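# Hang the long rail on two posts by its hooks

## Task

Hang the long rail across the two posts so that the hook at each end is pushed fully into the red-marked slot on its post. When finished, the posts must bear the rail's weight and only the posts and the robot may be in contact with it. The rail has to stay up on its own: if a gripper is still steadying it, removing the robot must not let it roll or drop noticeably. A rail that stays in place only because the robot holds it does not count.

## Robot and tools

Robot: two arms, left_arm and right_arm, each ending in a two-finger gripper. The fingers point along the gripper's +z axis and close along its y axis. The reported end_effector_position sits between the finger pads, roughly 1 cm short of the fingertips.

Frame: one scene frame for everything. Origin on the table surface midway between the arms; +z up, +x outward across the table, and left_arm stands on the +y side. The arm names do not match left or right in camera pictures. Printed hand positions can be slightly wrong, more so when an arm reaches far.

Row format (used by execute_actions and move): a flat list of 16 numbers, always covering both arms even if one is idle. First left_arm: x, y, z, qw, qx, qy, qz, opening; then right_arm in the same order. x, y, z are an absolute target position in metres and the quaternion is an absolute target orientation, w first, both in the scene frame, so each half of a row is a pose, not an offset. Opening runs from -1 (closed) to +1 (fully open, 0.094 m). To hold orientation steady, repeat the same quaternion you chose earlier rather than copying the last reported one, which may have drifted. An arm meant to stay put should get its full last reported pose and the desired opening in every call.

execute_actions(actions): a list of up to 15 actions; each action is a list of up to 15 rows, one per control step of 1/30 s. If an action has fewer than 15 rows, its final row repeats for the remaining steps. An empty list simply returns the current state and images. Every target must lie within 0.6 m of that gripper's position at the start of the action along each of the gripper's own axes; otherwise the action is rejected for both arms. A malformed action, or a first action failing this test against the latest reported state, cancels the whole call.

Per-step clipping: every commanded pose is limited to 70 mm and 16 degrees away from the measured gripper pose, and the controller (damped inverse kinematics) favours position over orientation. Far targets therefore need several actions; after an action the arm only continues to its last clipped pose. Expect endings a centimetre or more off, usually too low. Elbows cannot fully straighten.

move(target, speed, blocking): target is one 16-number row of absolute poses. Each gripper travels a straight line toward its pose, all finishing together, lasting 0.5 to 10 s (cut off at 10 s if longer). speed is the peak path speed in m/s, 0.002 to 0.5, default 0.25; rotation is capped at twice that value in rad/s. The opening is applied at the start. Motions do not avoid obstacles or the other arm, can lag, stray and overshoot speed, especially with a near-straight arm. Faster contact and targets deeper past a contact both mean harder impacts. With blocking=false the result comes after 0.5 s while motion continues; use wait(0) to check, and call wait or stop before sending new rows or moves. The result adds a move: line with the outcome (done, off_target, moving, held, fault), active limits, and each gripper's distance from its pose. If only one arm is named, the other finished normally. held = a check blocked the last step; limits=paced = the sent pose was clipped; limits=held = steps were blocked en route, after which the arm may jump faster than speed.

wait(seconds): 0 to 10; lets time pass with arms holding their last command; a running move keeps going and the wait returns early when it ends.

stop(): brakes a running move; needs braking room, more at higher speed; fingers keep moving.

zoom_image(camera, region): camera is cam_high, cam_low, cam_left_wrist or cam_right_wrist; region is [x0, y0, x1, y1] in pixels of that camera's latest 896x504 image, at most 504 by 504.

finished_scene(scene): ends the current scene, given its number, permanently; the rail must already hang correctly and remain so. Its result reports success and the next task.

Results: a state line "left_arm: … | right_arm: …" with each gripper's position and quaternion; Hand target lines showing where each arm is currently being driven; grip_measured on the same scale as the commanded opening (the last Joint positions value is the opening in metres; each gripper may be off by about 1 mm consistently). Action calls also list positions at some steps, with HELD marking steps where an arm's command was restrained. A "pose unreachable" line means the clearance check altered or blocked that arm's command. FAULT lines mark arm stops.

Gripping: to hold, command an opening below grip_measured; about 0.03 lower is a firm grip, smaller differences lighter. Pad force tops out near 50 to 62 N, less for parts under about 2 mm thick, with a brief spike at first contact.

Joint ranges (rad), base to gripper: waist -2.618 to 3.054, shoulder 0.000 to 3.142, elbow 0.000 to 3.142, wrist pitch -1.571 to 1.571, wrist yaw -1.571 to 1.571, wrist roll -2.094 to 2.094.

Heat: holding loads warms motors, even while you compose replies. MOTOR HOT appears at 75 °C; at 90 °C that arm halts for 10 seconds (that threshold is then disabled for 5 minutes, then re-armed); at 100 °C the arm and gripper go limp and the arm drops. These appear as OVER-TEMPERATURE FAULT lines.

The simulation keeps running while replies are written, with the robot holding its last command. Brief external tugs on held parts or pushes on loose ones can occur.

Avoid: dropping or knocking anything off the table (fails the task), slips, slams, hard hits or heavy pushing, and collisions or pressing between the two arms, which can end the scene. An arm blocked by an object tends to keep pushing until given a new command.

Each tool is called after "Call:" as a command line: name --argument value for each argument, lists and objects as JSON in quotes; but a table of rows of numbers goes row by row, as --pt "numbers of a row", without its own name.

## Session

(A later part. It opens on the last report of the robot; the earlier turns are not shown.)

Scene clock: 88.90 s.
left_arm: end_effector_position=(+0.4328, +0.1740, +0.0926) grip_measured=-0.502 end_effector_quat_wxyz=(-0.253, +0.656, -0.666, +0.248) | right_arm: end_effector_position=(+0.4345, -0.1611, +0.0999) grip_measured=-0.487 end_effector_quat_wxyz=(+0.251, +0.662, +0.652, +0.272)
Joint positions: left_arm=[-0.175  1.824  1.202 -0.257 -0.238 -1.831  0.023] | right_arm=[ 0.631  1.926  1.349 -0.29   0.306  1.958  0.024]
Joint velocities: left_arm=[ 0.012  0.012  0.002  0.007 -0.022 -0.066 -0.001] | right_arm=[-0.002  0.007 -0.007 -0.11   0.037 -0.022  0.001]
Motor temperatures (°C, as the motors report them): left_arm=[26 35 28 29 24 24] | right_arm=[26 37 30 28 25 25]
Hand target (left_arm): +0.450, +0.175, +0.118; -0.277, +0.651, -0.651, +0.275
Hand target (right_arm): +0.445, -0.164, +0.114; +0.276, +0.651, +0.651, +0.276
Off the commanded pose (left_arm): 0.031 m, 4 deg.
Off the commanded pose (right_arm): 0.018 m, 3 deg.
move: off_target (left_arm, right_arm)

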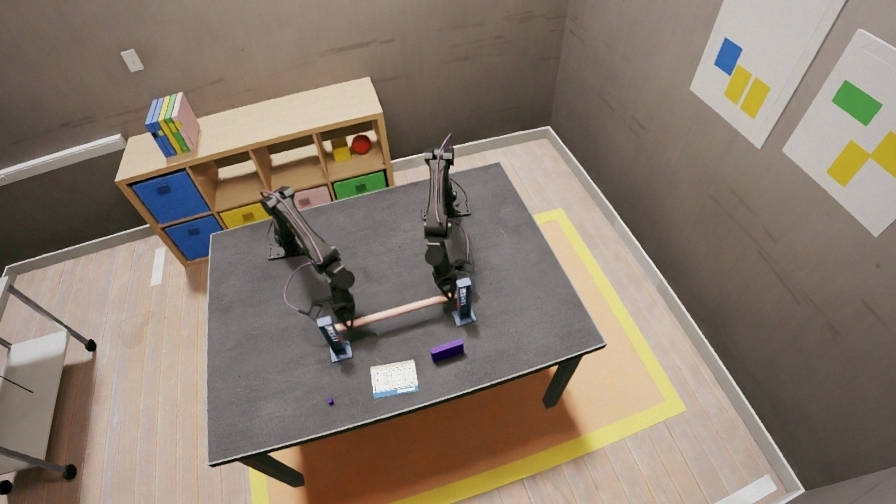

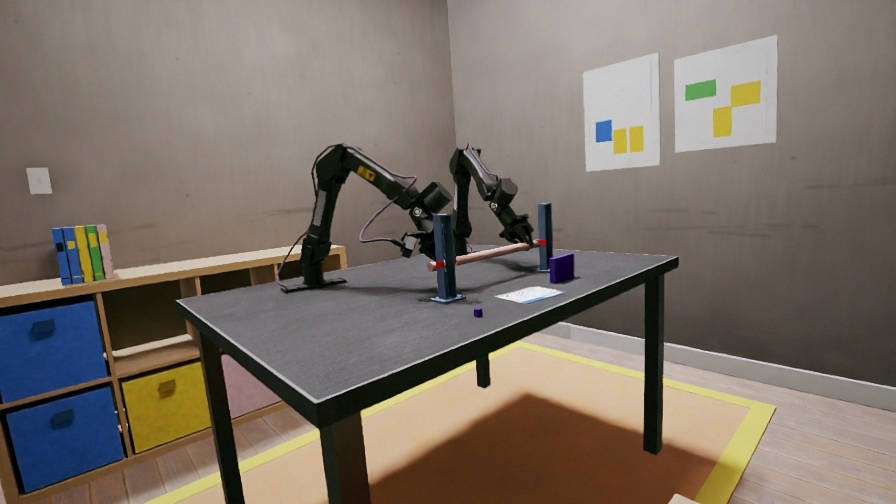

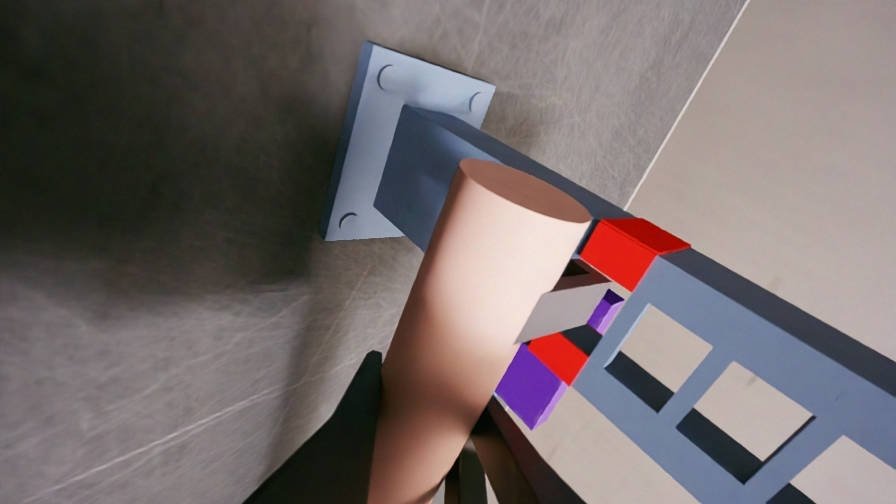

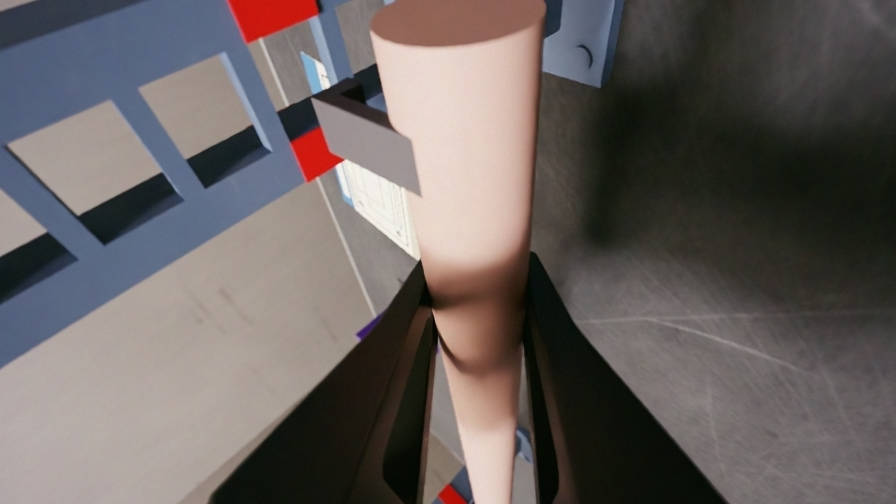

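Call:
move --target '[0.455,0.169,0.121,-0.276,0.651,-0.651,0.276,-0.56,0.458,-0.169,0.118,0.276,0.651,0.651,0.276,-0.56]' --speed 0.06

Scene clock: 89.90 s.
left_arm: end_effector_position=(+0.4361, +0.1721, +0.0943) grip_measured=-0.502 end_effector_quat_wxyz=(-0.250, +0.658, -0.666, +0.246) | right_arm: end_effector_position=(+0.4408, -0.1632, +0.1004) grip_measured=-0.487 end_effector_quat_wxyz=(+0.245, +0.661, +0.657, +0.266)
Joint positions: left_arm=[-0.175  1.838  1.232 -0.281 -0.234 -1.835  0.023] | right_arm=[ 0.615  1.947  1.391 -0.323  0.285  1.943  0.024]
Joint velocities: left_arm=[-0.007  0.007 -0.002 -0.037  0.022 -0.037 -0.001] | right_arm=[ 0.007  0.002  0.007 -0.022 -0.051 -0.007  0.   ]
Motor temperatures (°C, as the motors report them): left_arm=[26 35 28 29 24 24] | right_arm=[26 37 30 28 25 25]
Hand target (left_arm): +0.453, +0.170, +0.122; -0.276, +0.651, -0.651, +0.276
Hand target (right_arm): +0.456, -0.170, +0.119; +0.276, +0.651, +0.651, +0.275
Off the commanded pose (left_arm): 0.033 m, 5 deg.
Off the commanded pose (right_arm): 0.025 m, 4 deg.
move: off_target (left_arm, right_arm)

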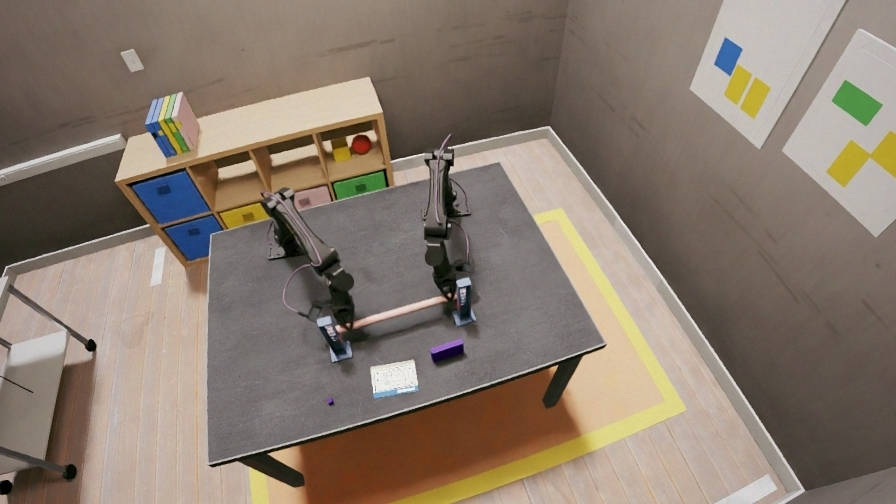

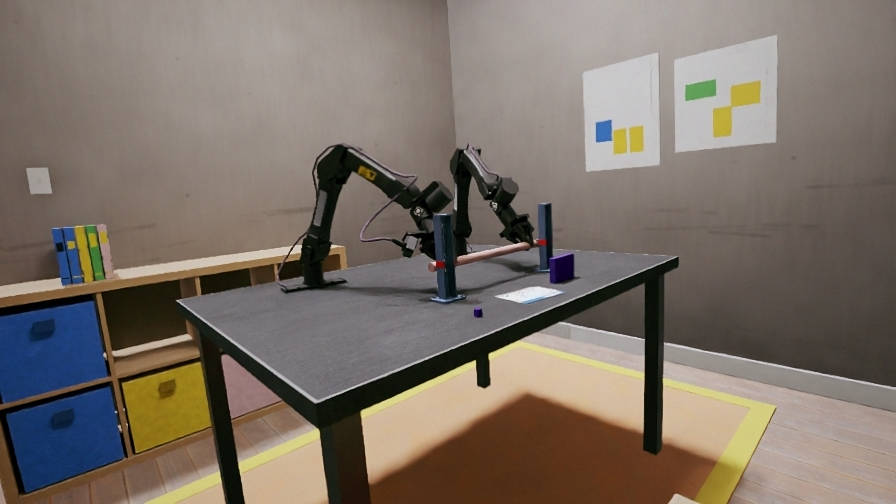

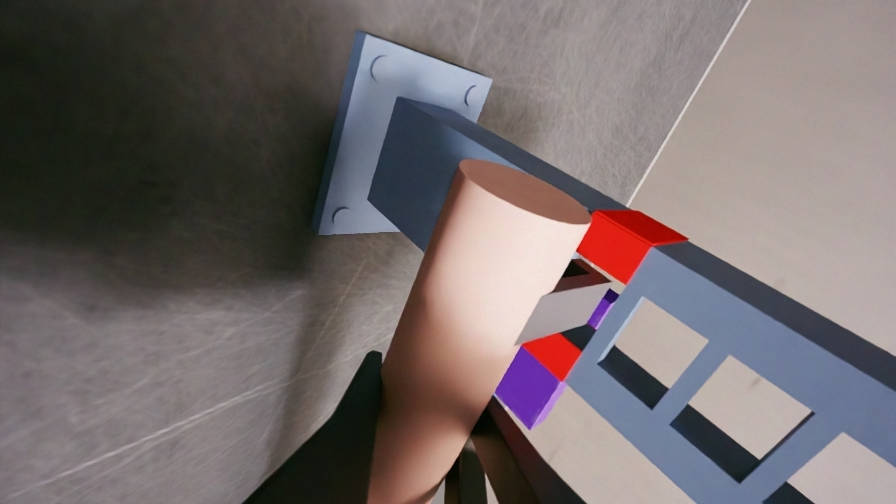

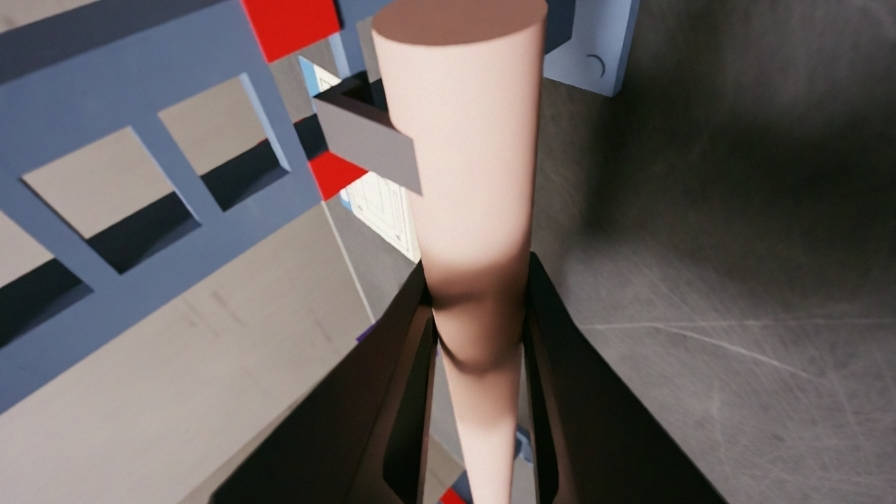

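Call:
move --target '[0.466,0.168,0.122,-0.276,0.651,-0.651,0.276,-0.56,0.468,-0.170,0.122,0.276,0.651,0.651,0.276,-0.56]' --speed 0.06

Scene clock: 96.57 s.
left_arm: end_effector_position=(+0.4392, +0.1709, +0.0890) grip_measured=-0.502 end_effector_quat_wxyz=(-0.242, +0.661, -0.671, +0.233) | right_arm: end_effector_position=(+0.4414, -0.1641, +0.0953) grip_measured=-0.487 end_effector_quat_wxyz=(+0.233, +0.666, +0.663, +0.251)
Joint positions: left_arm=[-0.174  1.872  1.276 -0.322 -0.231 -1.836  0.023] | right_arm=[ 0.607  1.972  1.435 -0.38   0.269  1.946  0.024]
Joint velocities: left_arm=[ 0.017 -0.002  0.002 -0.007 -0.007 -0.051  0.   ] | right_arm=[-0.007 -0.002  0.022 -0.051  0.037  0.007 -0.   ]
Motor temperatures (°C, as the motors report them): left_arm=[26 35 29 30 24 24] | right_arm=[26 37 31 29 25 25]
Hand target (left_arm): +0.463, +0.169, +0.124; -0.277, +0.651, -0.651, +0.275
Hand target (right_arm): +0.465, -0.171, +0.123; +0.276, +0.652, +0.650, +0.275
Off the commanded pose (left_arm): 0.043 m, 7 deg.
Off the commanded pose (right_arm): 0.038 m, 6 deg.
move: off_target (left_arm, right_arm)

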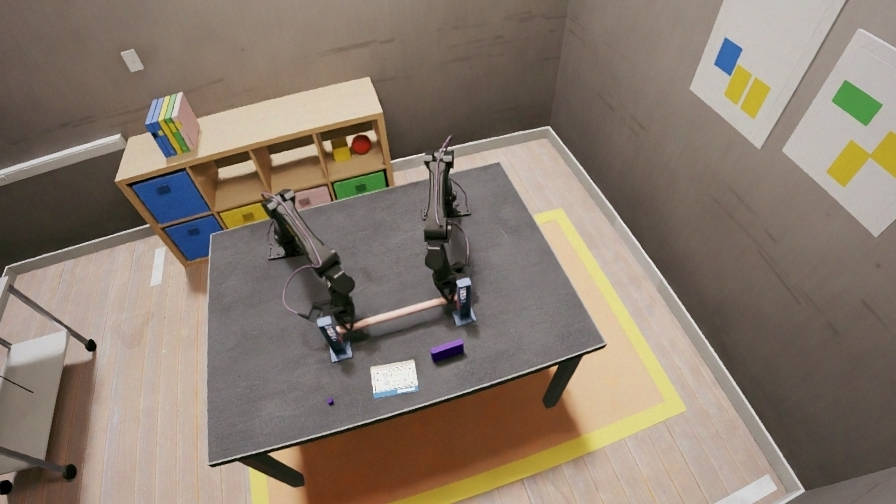

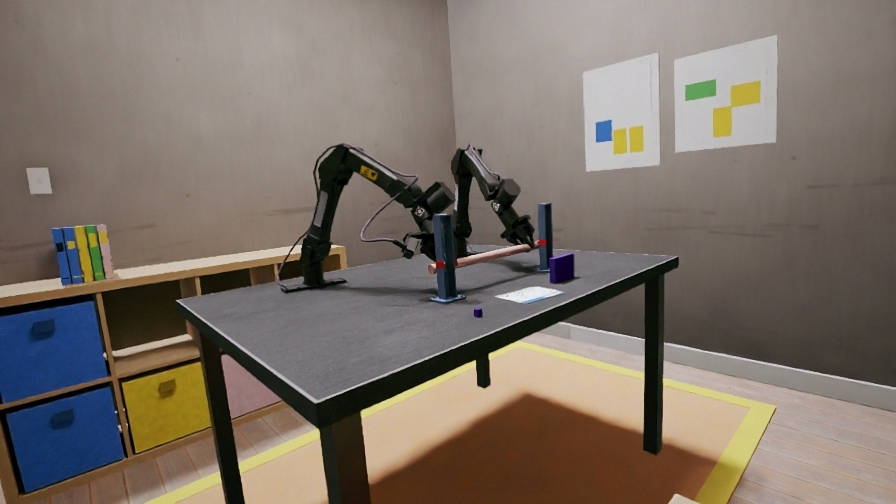

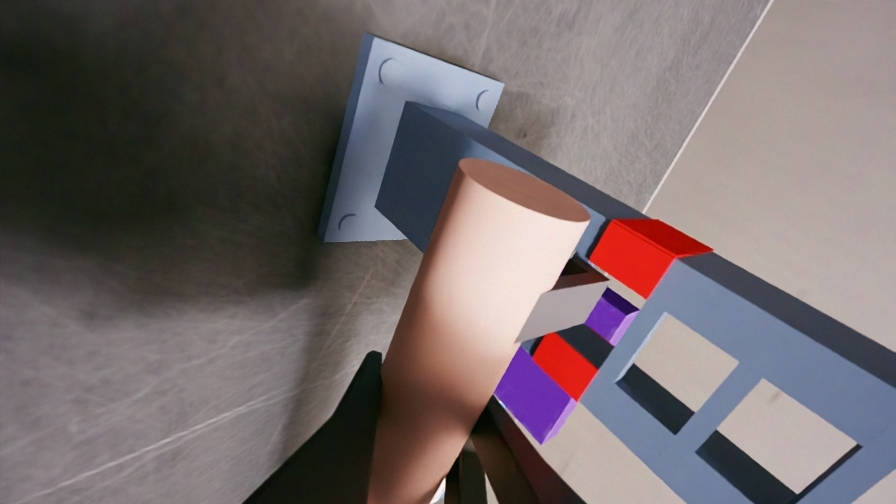

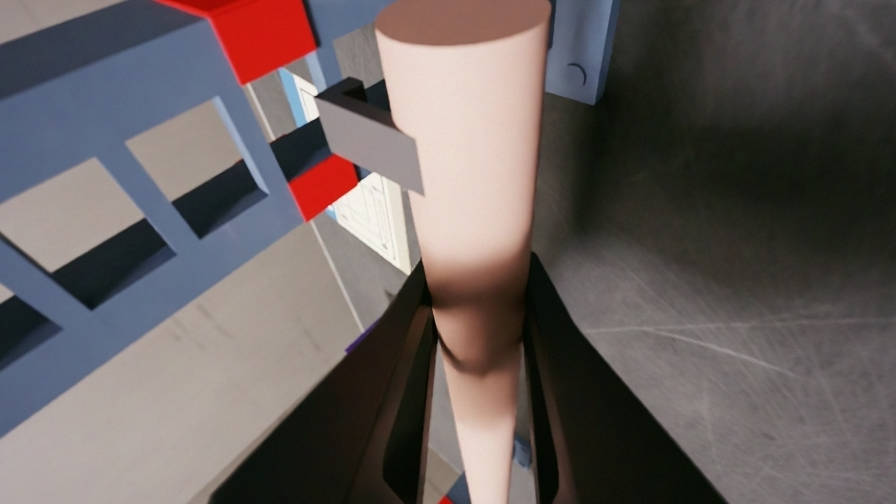

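Call:
move --target '[0.45,0.168,0.128,-0.3,0.64,-0.64,0.3,-0.56,0.448,-0.170,0.126,0.3,0.64,0.64,0.3,-0.56]' --speed 0.06

Call:
move --target '[0.458,0.168,0.128,-0.3,0.64,-0.64,0.3,-0.56,0.458,-0.170,0.126,0.3,0.64,0.64,0.3,-0.56]' --speed 0.06

Scene clock: 98.63 s.
left_arm: end_effector_position=(+0.4384, +0.1688, +0.0966) grip_measured=-0.502 end_effector_quat_wxyz=(-0.265, +0.652, -0.659, +0.267) | right_arm: end_effector_position=(+0.4432, -0.1667, +0.1042) grip_measured=-0.487 end_effector_quat_wxyz=(+0.265, +0.653, +0.648, +0.288)
Joint positions: left_arm=[-0.185  1.824  1.186 -0.195 -0.249 -1.833  0.023] | right_arm=[ 0.613  1.919  1.323 -0.217  0.305  1.924  0.024]
Joint velocities: left_arm=[-0.007 -0.007 -0.017  0.007  0.051 -0.037 -0.001] | right_arm=[-0.012  0.002 -0.002 -0.007 -0.037 -0.051 -0.001]
Motor temperatures (°C, as the motors report them): left_arm=[26 35 29 30 24 24] | right_arm=[26 37 31 29 25 25]
Hand target (left_arm): +0.448, +0.169, +0.129; -0.300, +0.641, -0.640, +0.298
Hand target (right_arm): +0.447, -0.170, +0.127; +0.299, +0.641, +0.640, +0.300
Off the commanded pose (left_arm): 0.034 m, 6 deg.
Off the commanded pose (right_arm): 0.023 m, 5 deg.
move: off_target (left_arm, right_arm)

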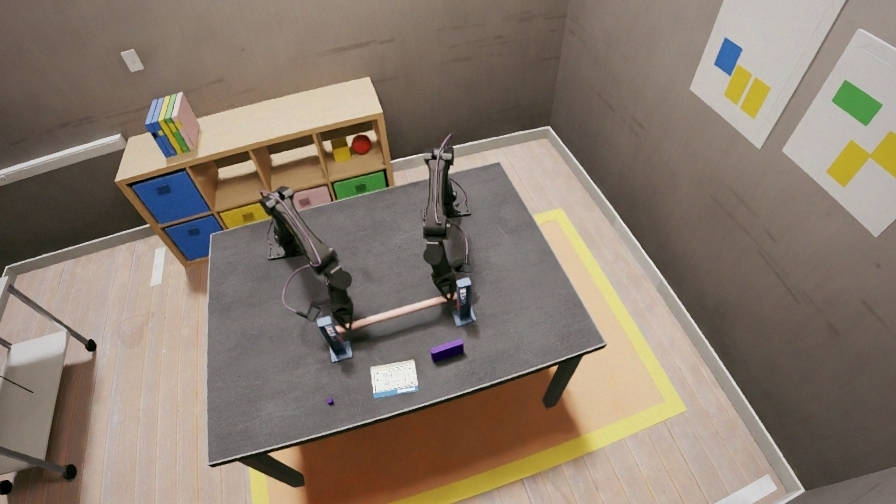

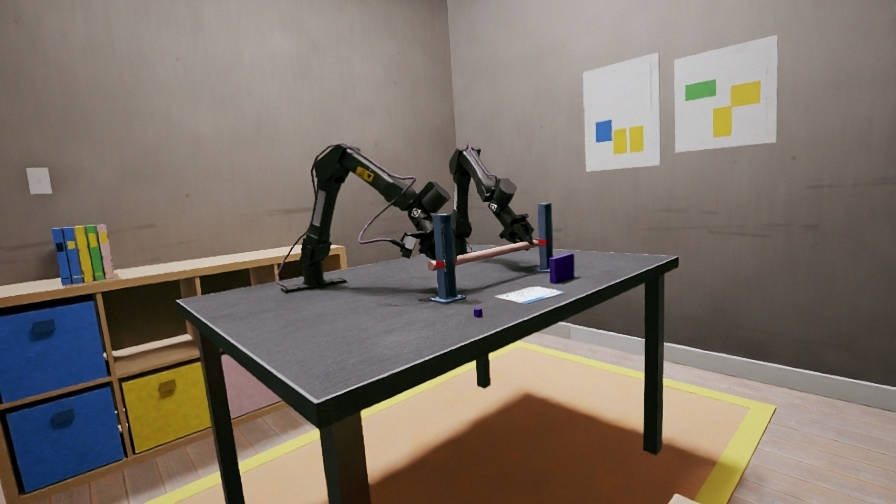

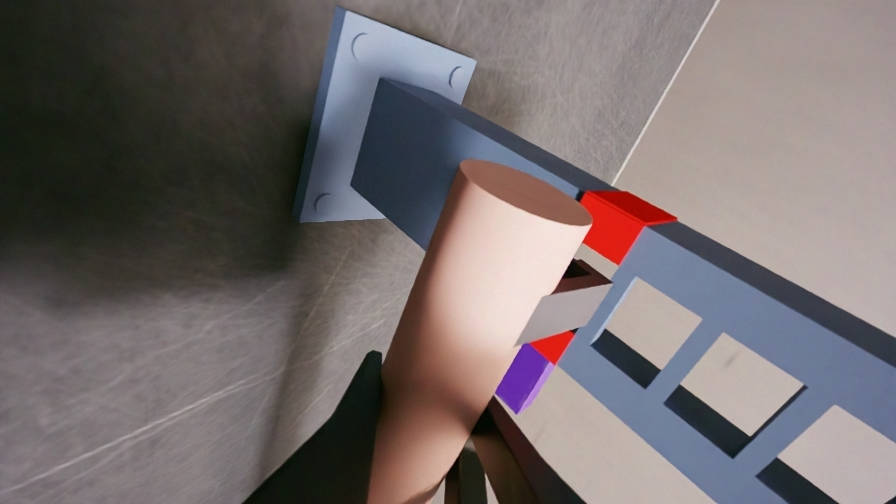

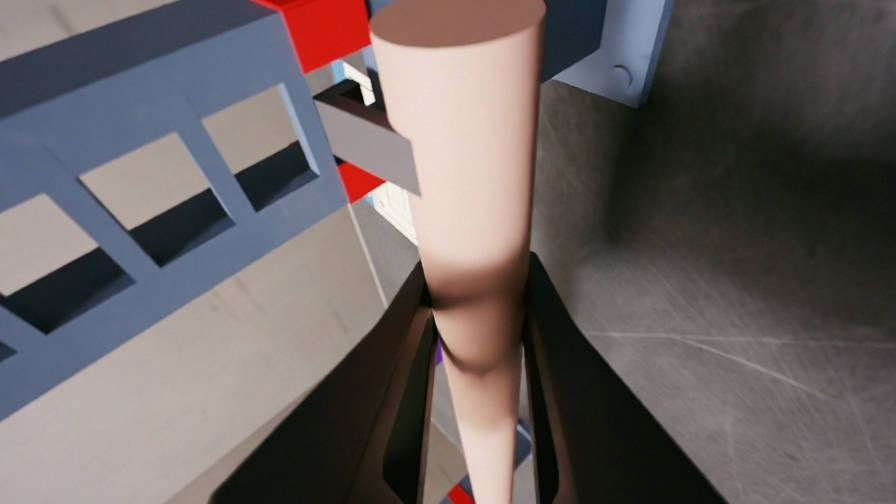

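Scene clock: 99.77 s.
left_arm: end_effector_position=(+0.4379, +0.1689, +0.0961) grip_measured=-0.502 end_effector_quat_wxyz=(-0.264, +0.652, -0.659, +0.266) | right_arm: end_effector_position=(+0.4431, -0.1664, +0.1040) grip_measured=-0.487 end_effector_quat_wxyz=(+0.265, +0.652, +0.649, +0.288)
Joint positions: left_arm=[-0.185  1.824  1.185 -0.197 -0.249 -1.833  0.023] | right_arm=[ 0.613  1.919  1.322 -0.217  0.303  1.922  0.024]
Joint velocities: left_arm=[ 0.002 -0.002  0.007 -0.066  0.007 -0.022 -0.   ] | right_arm=[ 0.007 -0.017  0.012  0.051  0.051  0.007  0.001]
Motor temperatures (°C, as the motors report them): left_arm=[26 35 29 30 24 24] | right_arm=[26 37 31 29 25 25]
Hand target (left_arm): +0.455, +0.169, +0.129; -0.300, +0.641, -0.640, +0.299
Hand target (right_arm): +0.456, -0.171, +0.127; +0.299, +0.641, +0.640, +0.300
Off the commanded pose (left_arm): 0.038 m, 6 deg.
Off the commanded pose (right_arm): 0.027 m, 5 deg.
move: off_target (left_arm, right_arm)

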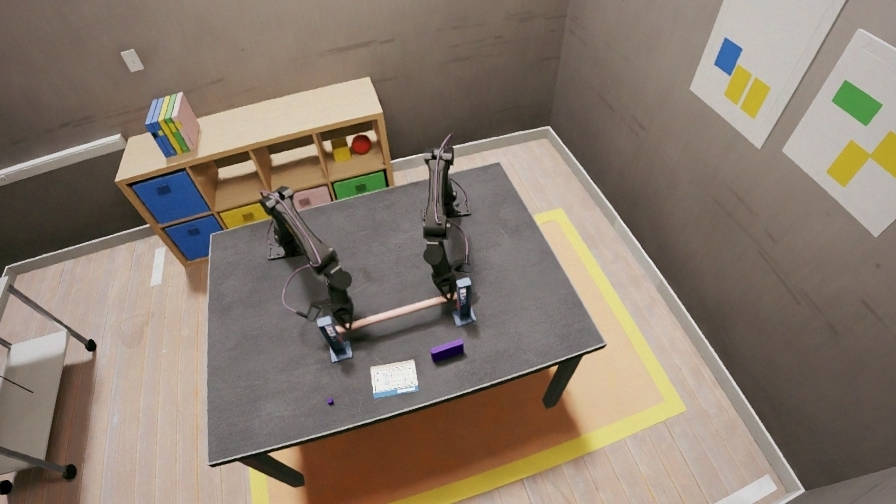

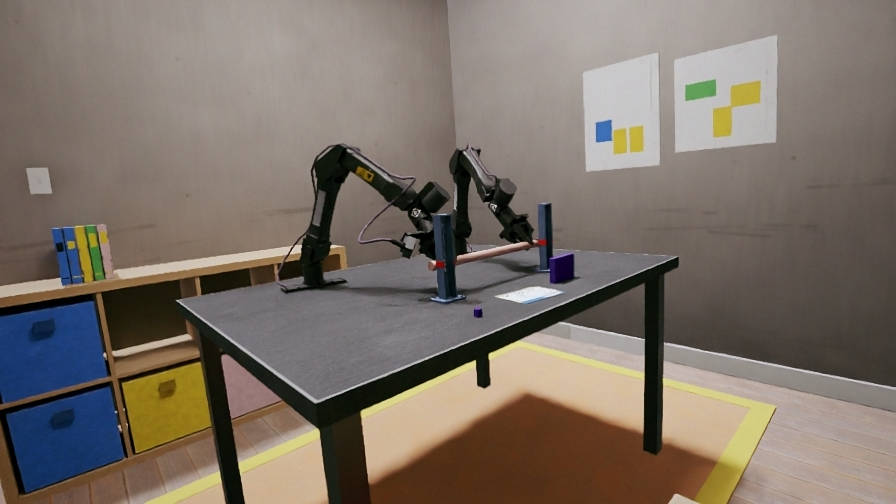

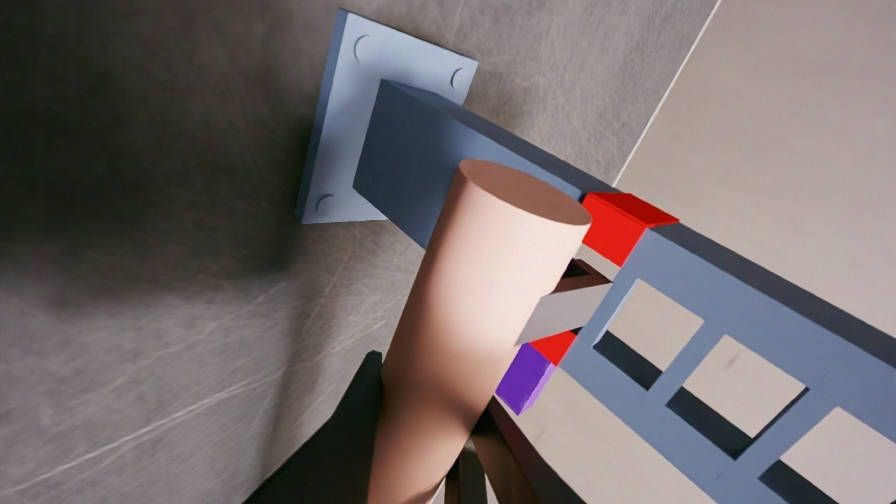

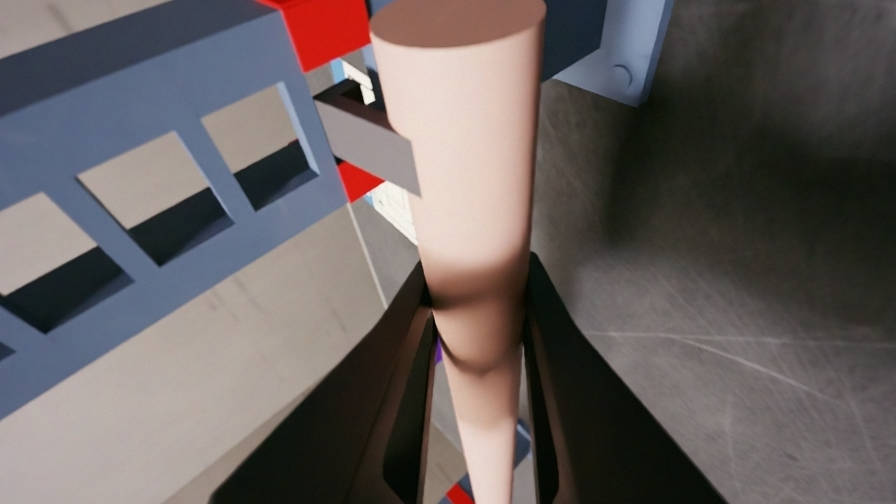

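Call:
move --target '[0.475,0.169,0.125,-0.3,0.64,-0.64,0.3,-0.56,0.475,-0.169,0.123,0.3,0.64,0.64,0.3,-0.56]' --speed 0.06

Scene clock: 101.00 s.
left_arm: end_effector_position=(+0.4507, +0.1704, +0.0930) grip_measured=-0.502 end_effector_quat_wxyz=(-0.268, +0.652, -0.660, +0.262) | right_arm: end_effector_position=(+0.4543, -0.1649, +0.1012) grip_measured=-0.487 end_effector_quat_wxyz=(+0.264, +0.653, +0.651, +0.283)
Joint positions: left_arm=[-0.173  1.871  1.234 -0.199 -0.249 -1.821  0.023] | right_arm=[ 0.605  1.965  1.382 -0.24   0.298  1.915  0.024]
Joint velocities: left_arm=[-0.012 -0.022  0.002 -0.007  0.007  0.007  0.   ] | right_arm=[-0.007 -0.002 -0.002 -0.081 -0.022  0.022  0.001]
Motor temperatures (°C, as the motors report them): left_arm=[26 35 29 30 24 24] | right_arm=[26 37 31 29 25 25]
Hand target (left_arm): +0.472, +0.170, +0.126; -0.301, +0.641, -0.640, +0.299
Hand target (right_arm): +0.473, -0.170, +0.124; +0.300, +0.641, +0.640, +0.300
Off the commanded pose (left_arm): 0.040 m, 6 deg.
Off the commanded pose (right_arm): 0.030 m, 5 deg.
move: off_target (left_arm, right_arm)

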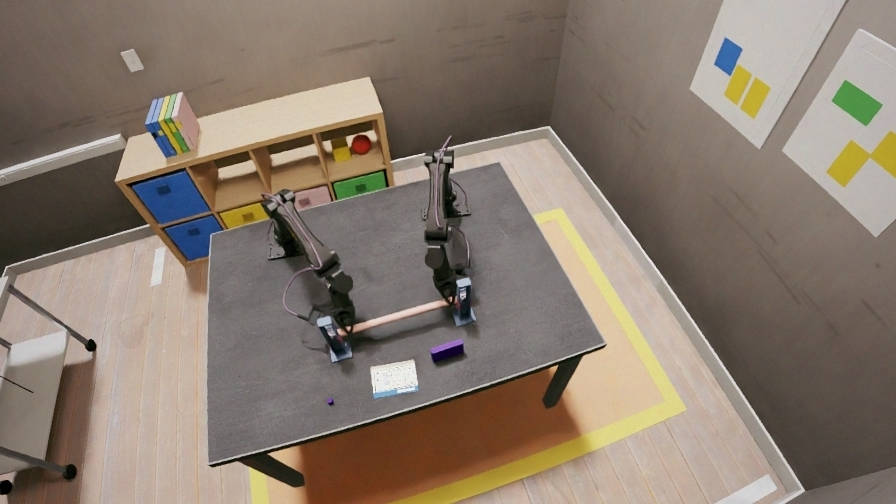

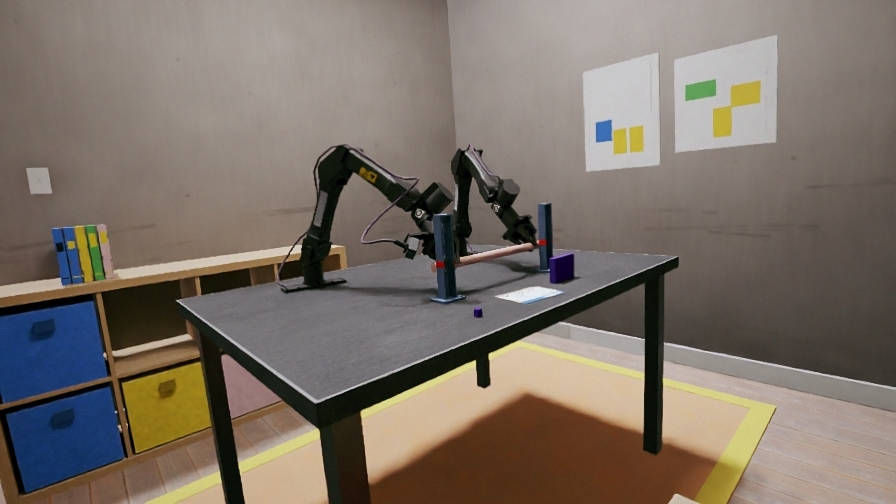

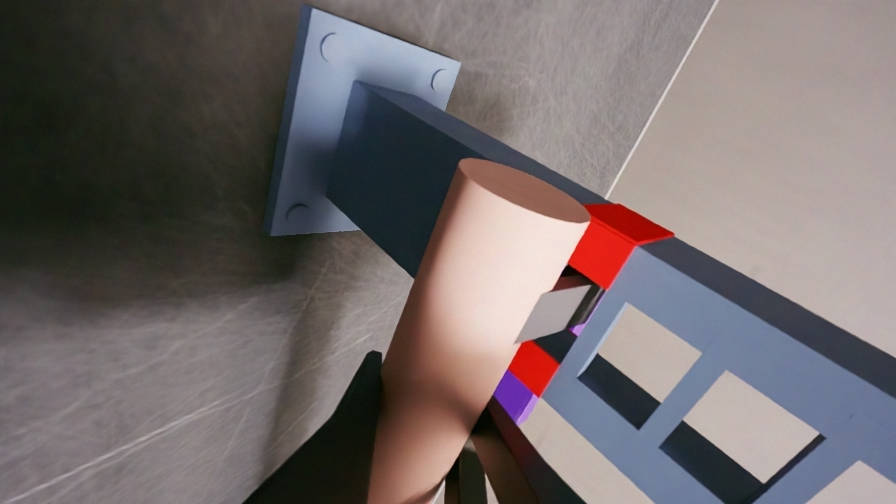

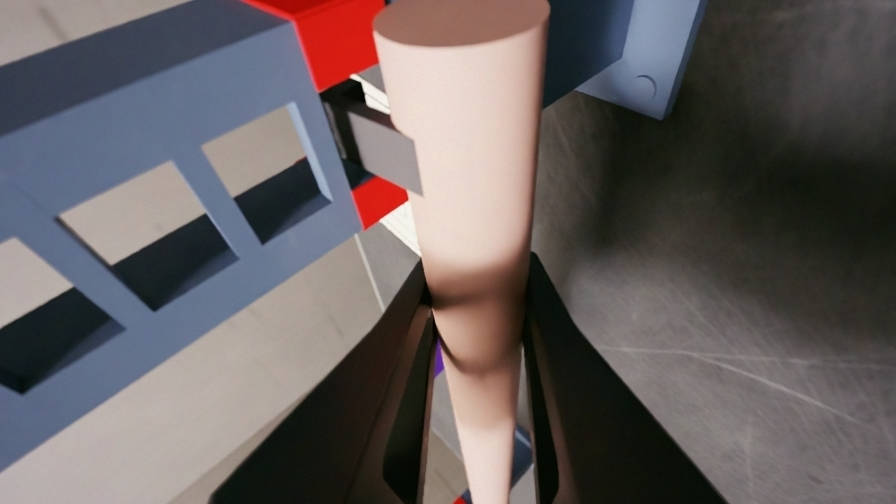

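Both hooks are entering. Pushing fully in, then lowering.

Call:
move --target '[0.486,0.169,0.126,-0.3,0.64,-0.64,0.3,-0.56,0.485,-0.169,0.123,0.3,0.64,0.64,0.3,-0.56]' --speed 0.05

Call:
move --target '[0.482,0.169,0.103,-0.3,0.64,-0.64,0.3,-0.56,0.482,-0.169,0.103,0.3,0.64,0.64,0.3,-0.56]' --speed 0.04

Scene clock: 102.50 s.
left_arm: end_effector_position=(+0.4530, +0.1705, +0.0878) grip_measured=-0.502 end_effector_quat_wxyz=(-0.259, +0.654, -0.665, +0.250) | right_arm: end_effector_position=(+0.4550, -0.1648, +0.0955) grip_measured=-0.487 end_effector_quat_wxyz=(+0.255, +0.658, +0.655, +0.269)
Joint positions: left_arm=[-0.168  1.898  1.271 -0.24  -0.24  -1.819  0.023] | right_arm=[ 0.602  1.99   1.42  -0.289  0.292  1.923  0.024]
Joint velocities: left_arm=[ 0.017  0.012 -0.022 -0.037 -0.007  0.037  0.   ] | right_arm=[-0.012  0.002 -0.002  0.007 -0.095  0.007 -0.   ]
Motor temperatures (°C, as the motors report them): left_arm=[26 35 29 30 24 24] | right_arm=[26 37 31 30 25 25]
Hand target (left_arm): +0.481, +0.171, +0.128; -0.301, +0.641, -0.640, +0.298
Hand target (right_arm): +0.481, -0.171, +0.125; +0.300, +0.642, +0.640, +0.298
Off the commanded pose (left_arm): 0.050 m, 8 deg.
Off the commanded pose (right_arm): 0.041 m, 7 deg.
move: off_target (left_arm, right_arm)

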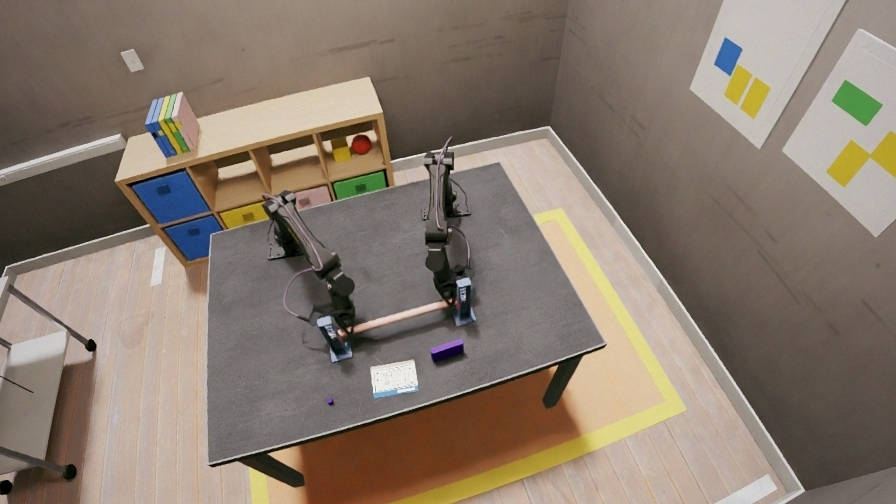

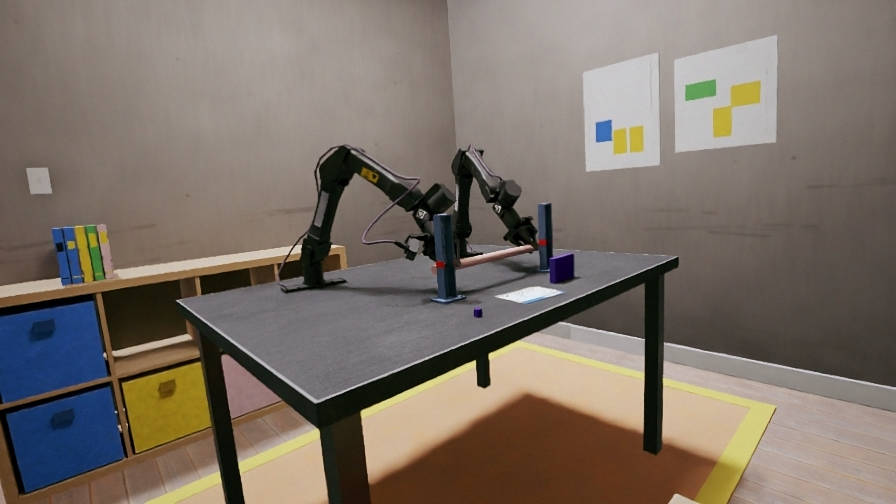

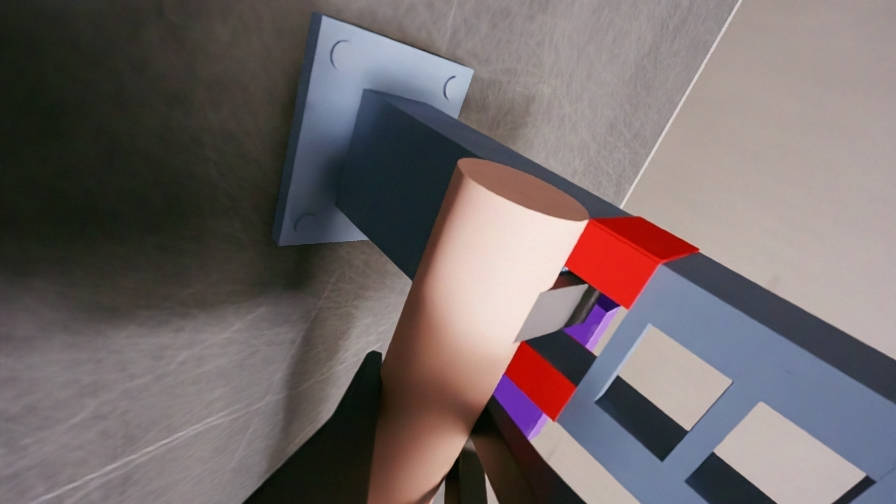

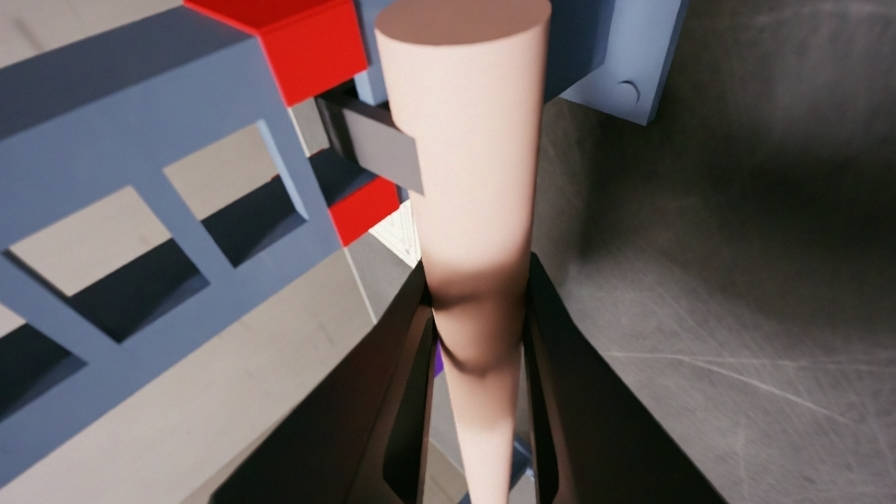

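Scene clock: 104.50 s.
left_arm: end_effector_position=(+0.4530, +0.1708, +0.0851) grip_measured=-0.502 end_effector_quat_wxyz=(-0.260, +0.655, -0.664, +0.251) | right_arm: end_effector_position=(+0.4551, -0.1649, +0.0944) grip_measured=-0.487 end_effector_quat_wxyz=(+0.255, +0.659, +0.653, +0.270)
Joint positions: left_arm=[-0.168  1.901  1.261 -0.225 -0.242 -1.821  0.023] | right_arm=[ 0.602  1.991  1.415 -0.281  0.293  1.927  0.024]
Joint velocities: left_arm=[-0.007 -0.007 -0.002 -0.022 -0.022  0.037  0.   ] | right_arm=[-0.007  0.002 -0.002  0.007  0.007 -0.037  0.   ]
Motor temperatures (°C, as the motors report them): left_arm=[26 35 29 31 24 24] | right_arm=[26 37 31 30 25 25]
Hand target (left_arm): +0.478, +0.170, +0.106; -0.300, +0.642, -0.641, +0.296
Hand target (right_arm): +0.479, -0.170, +0.105; +0.298, +0.643, +0.640, +0.295
Off the commanded pose (left_arm): 0.034 m, 8 deg.
Off the commanded pose (right_arm): 0.029 m, 7 deg.
move: off_target (left_arm, right_arm)

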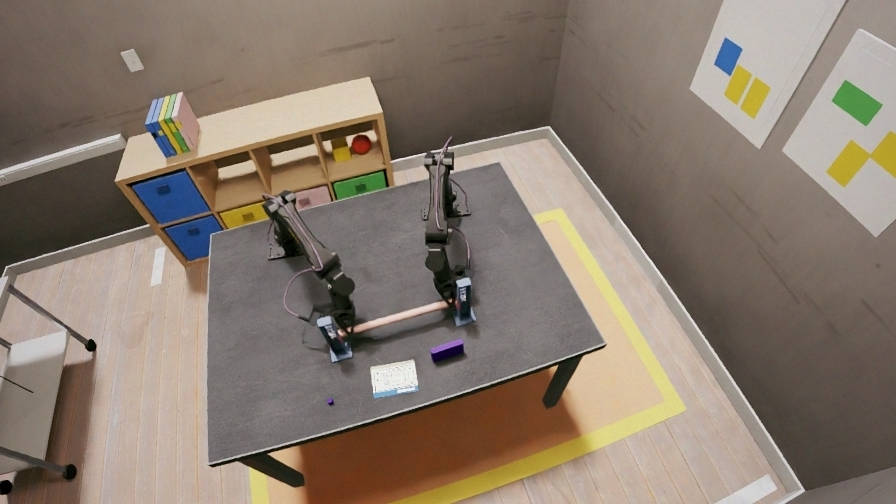

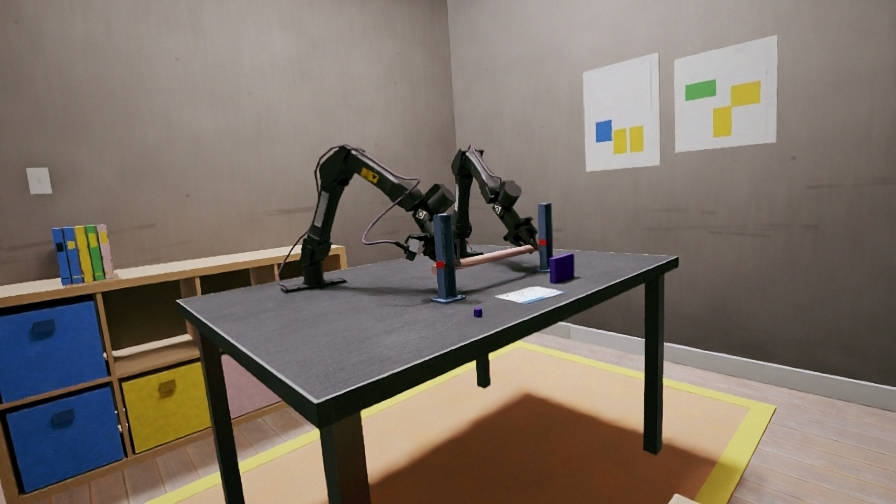

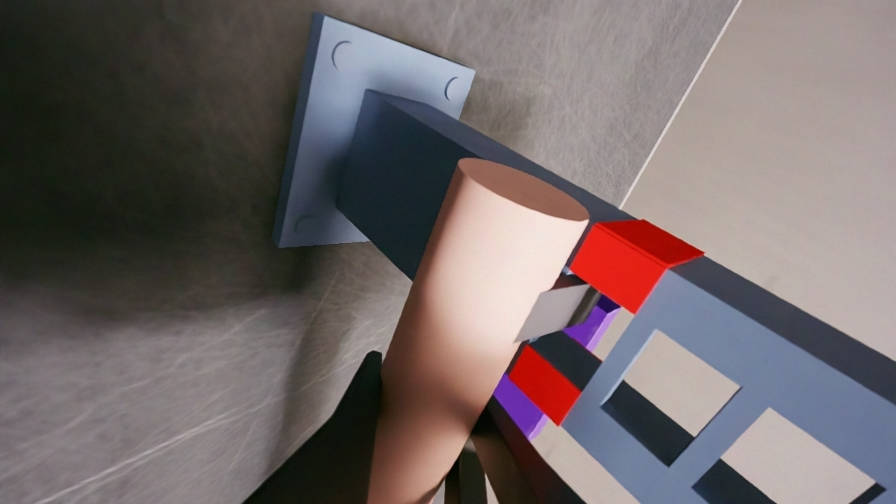

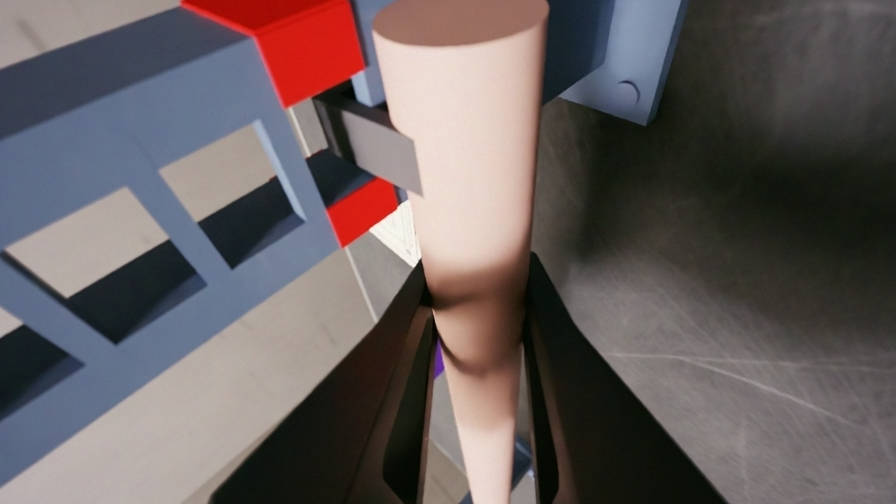

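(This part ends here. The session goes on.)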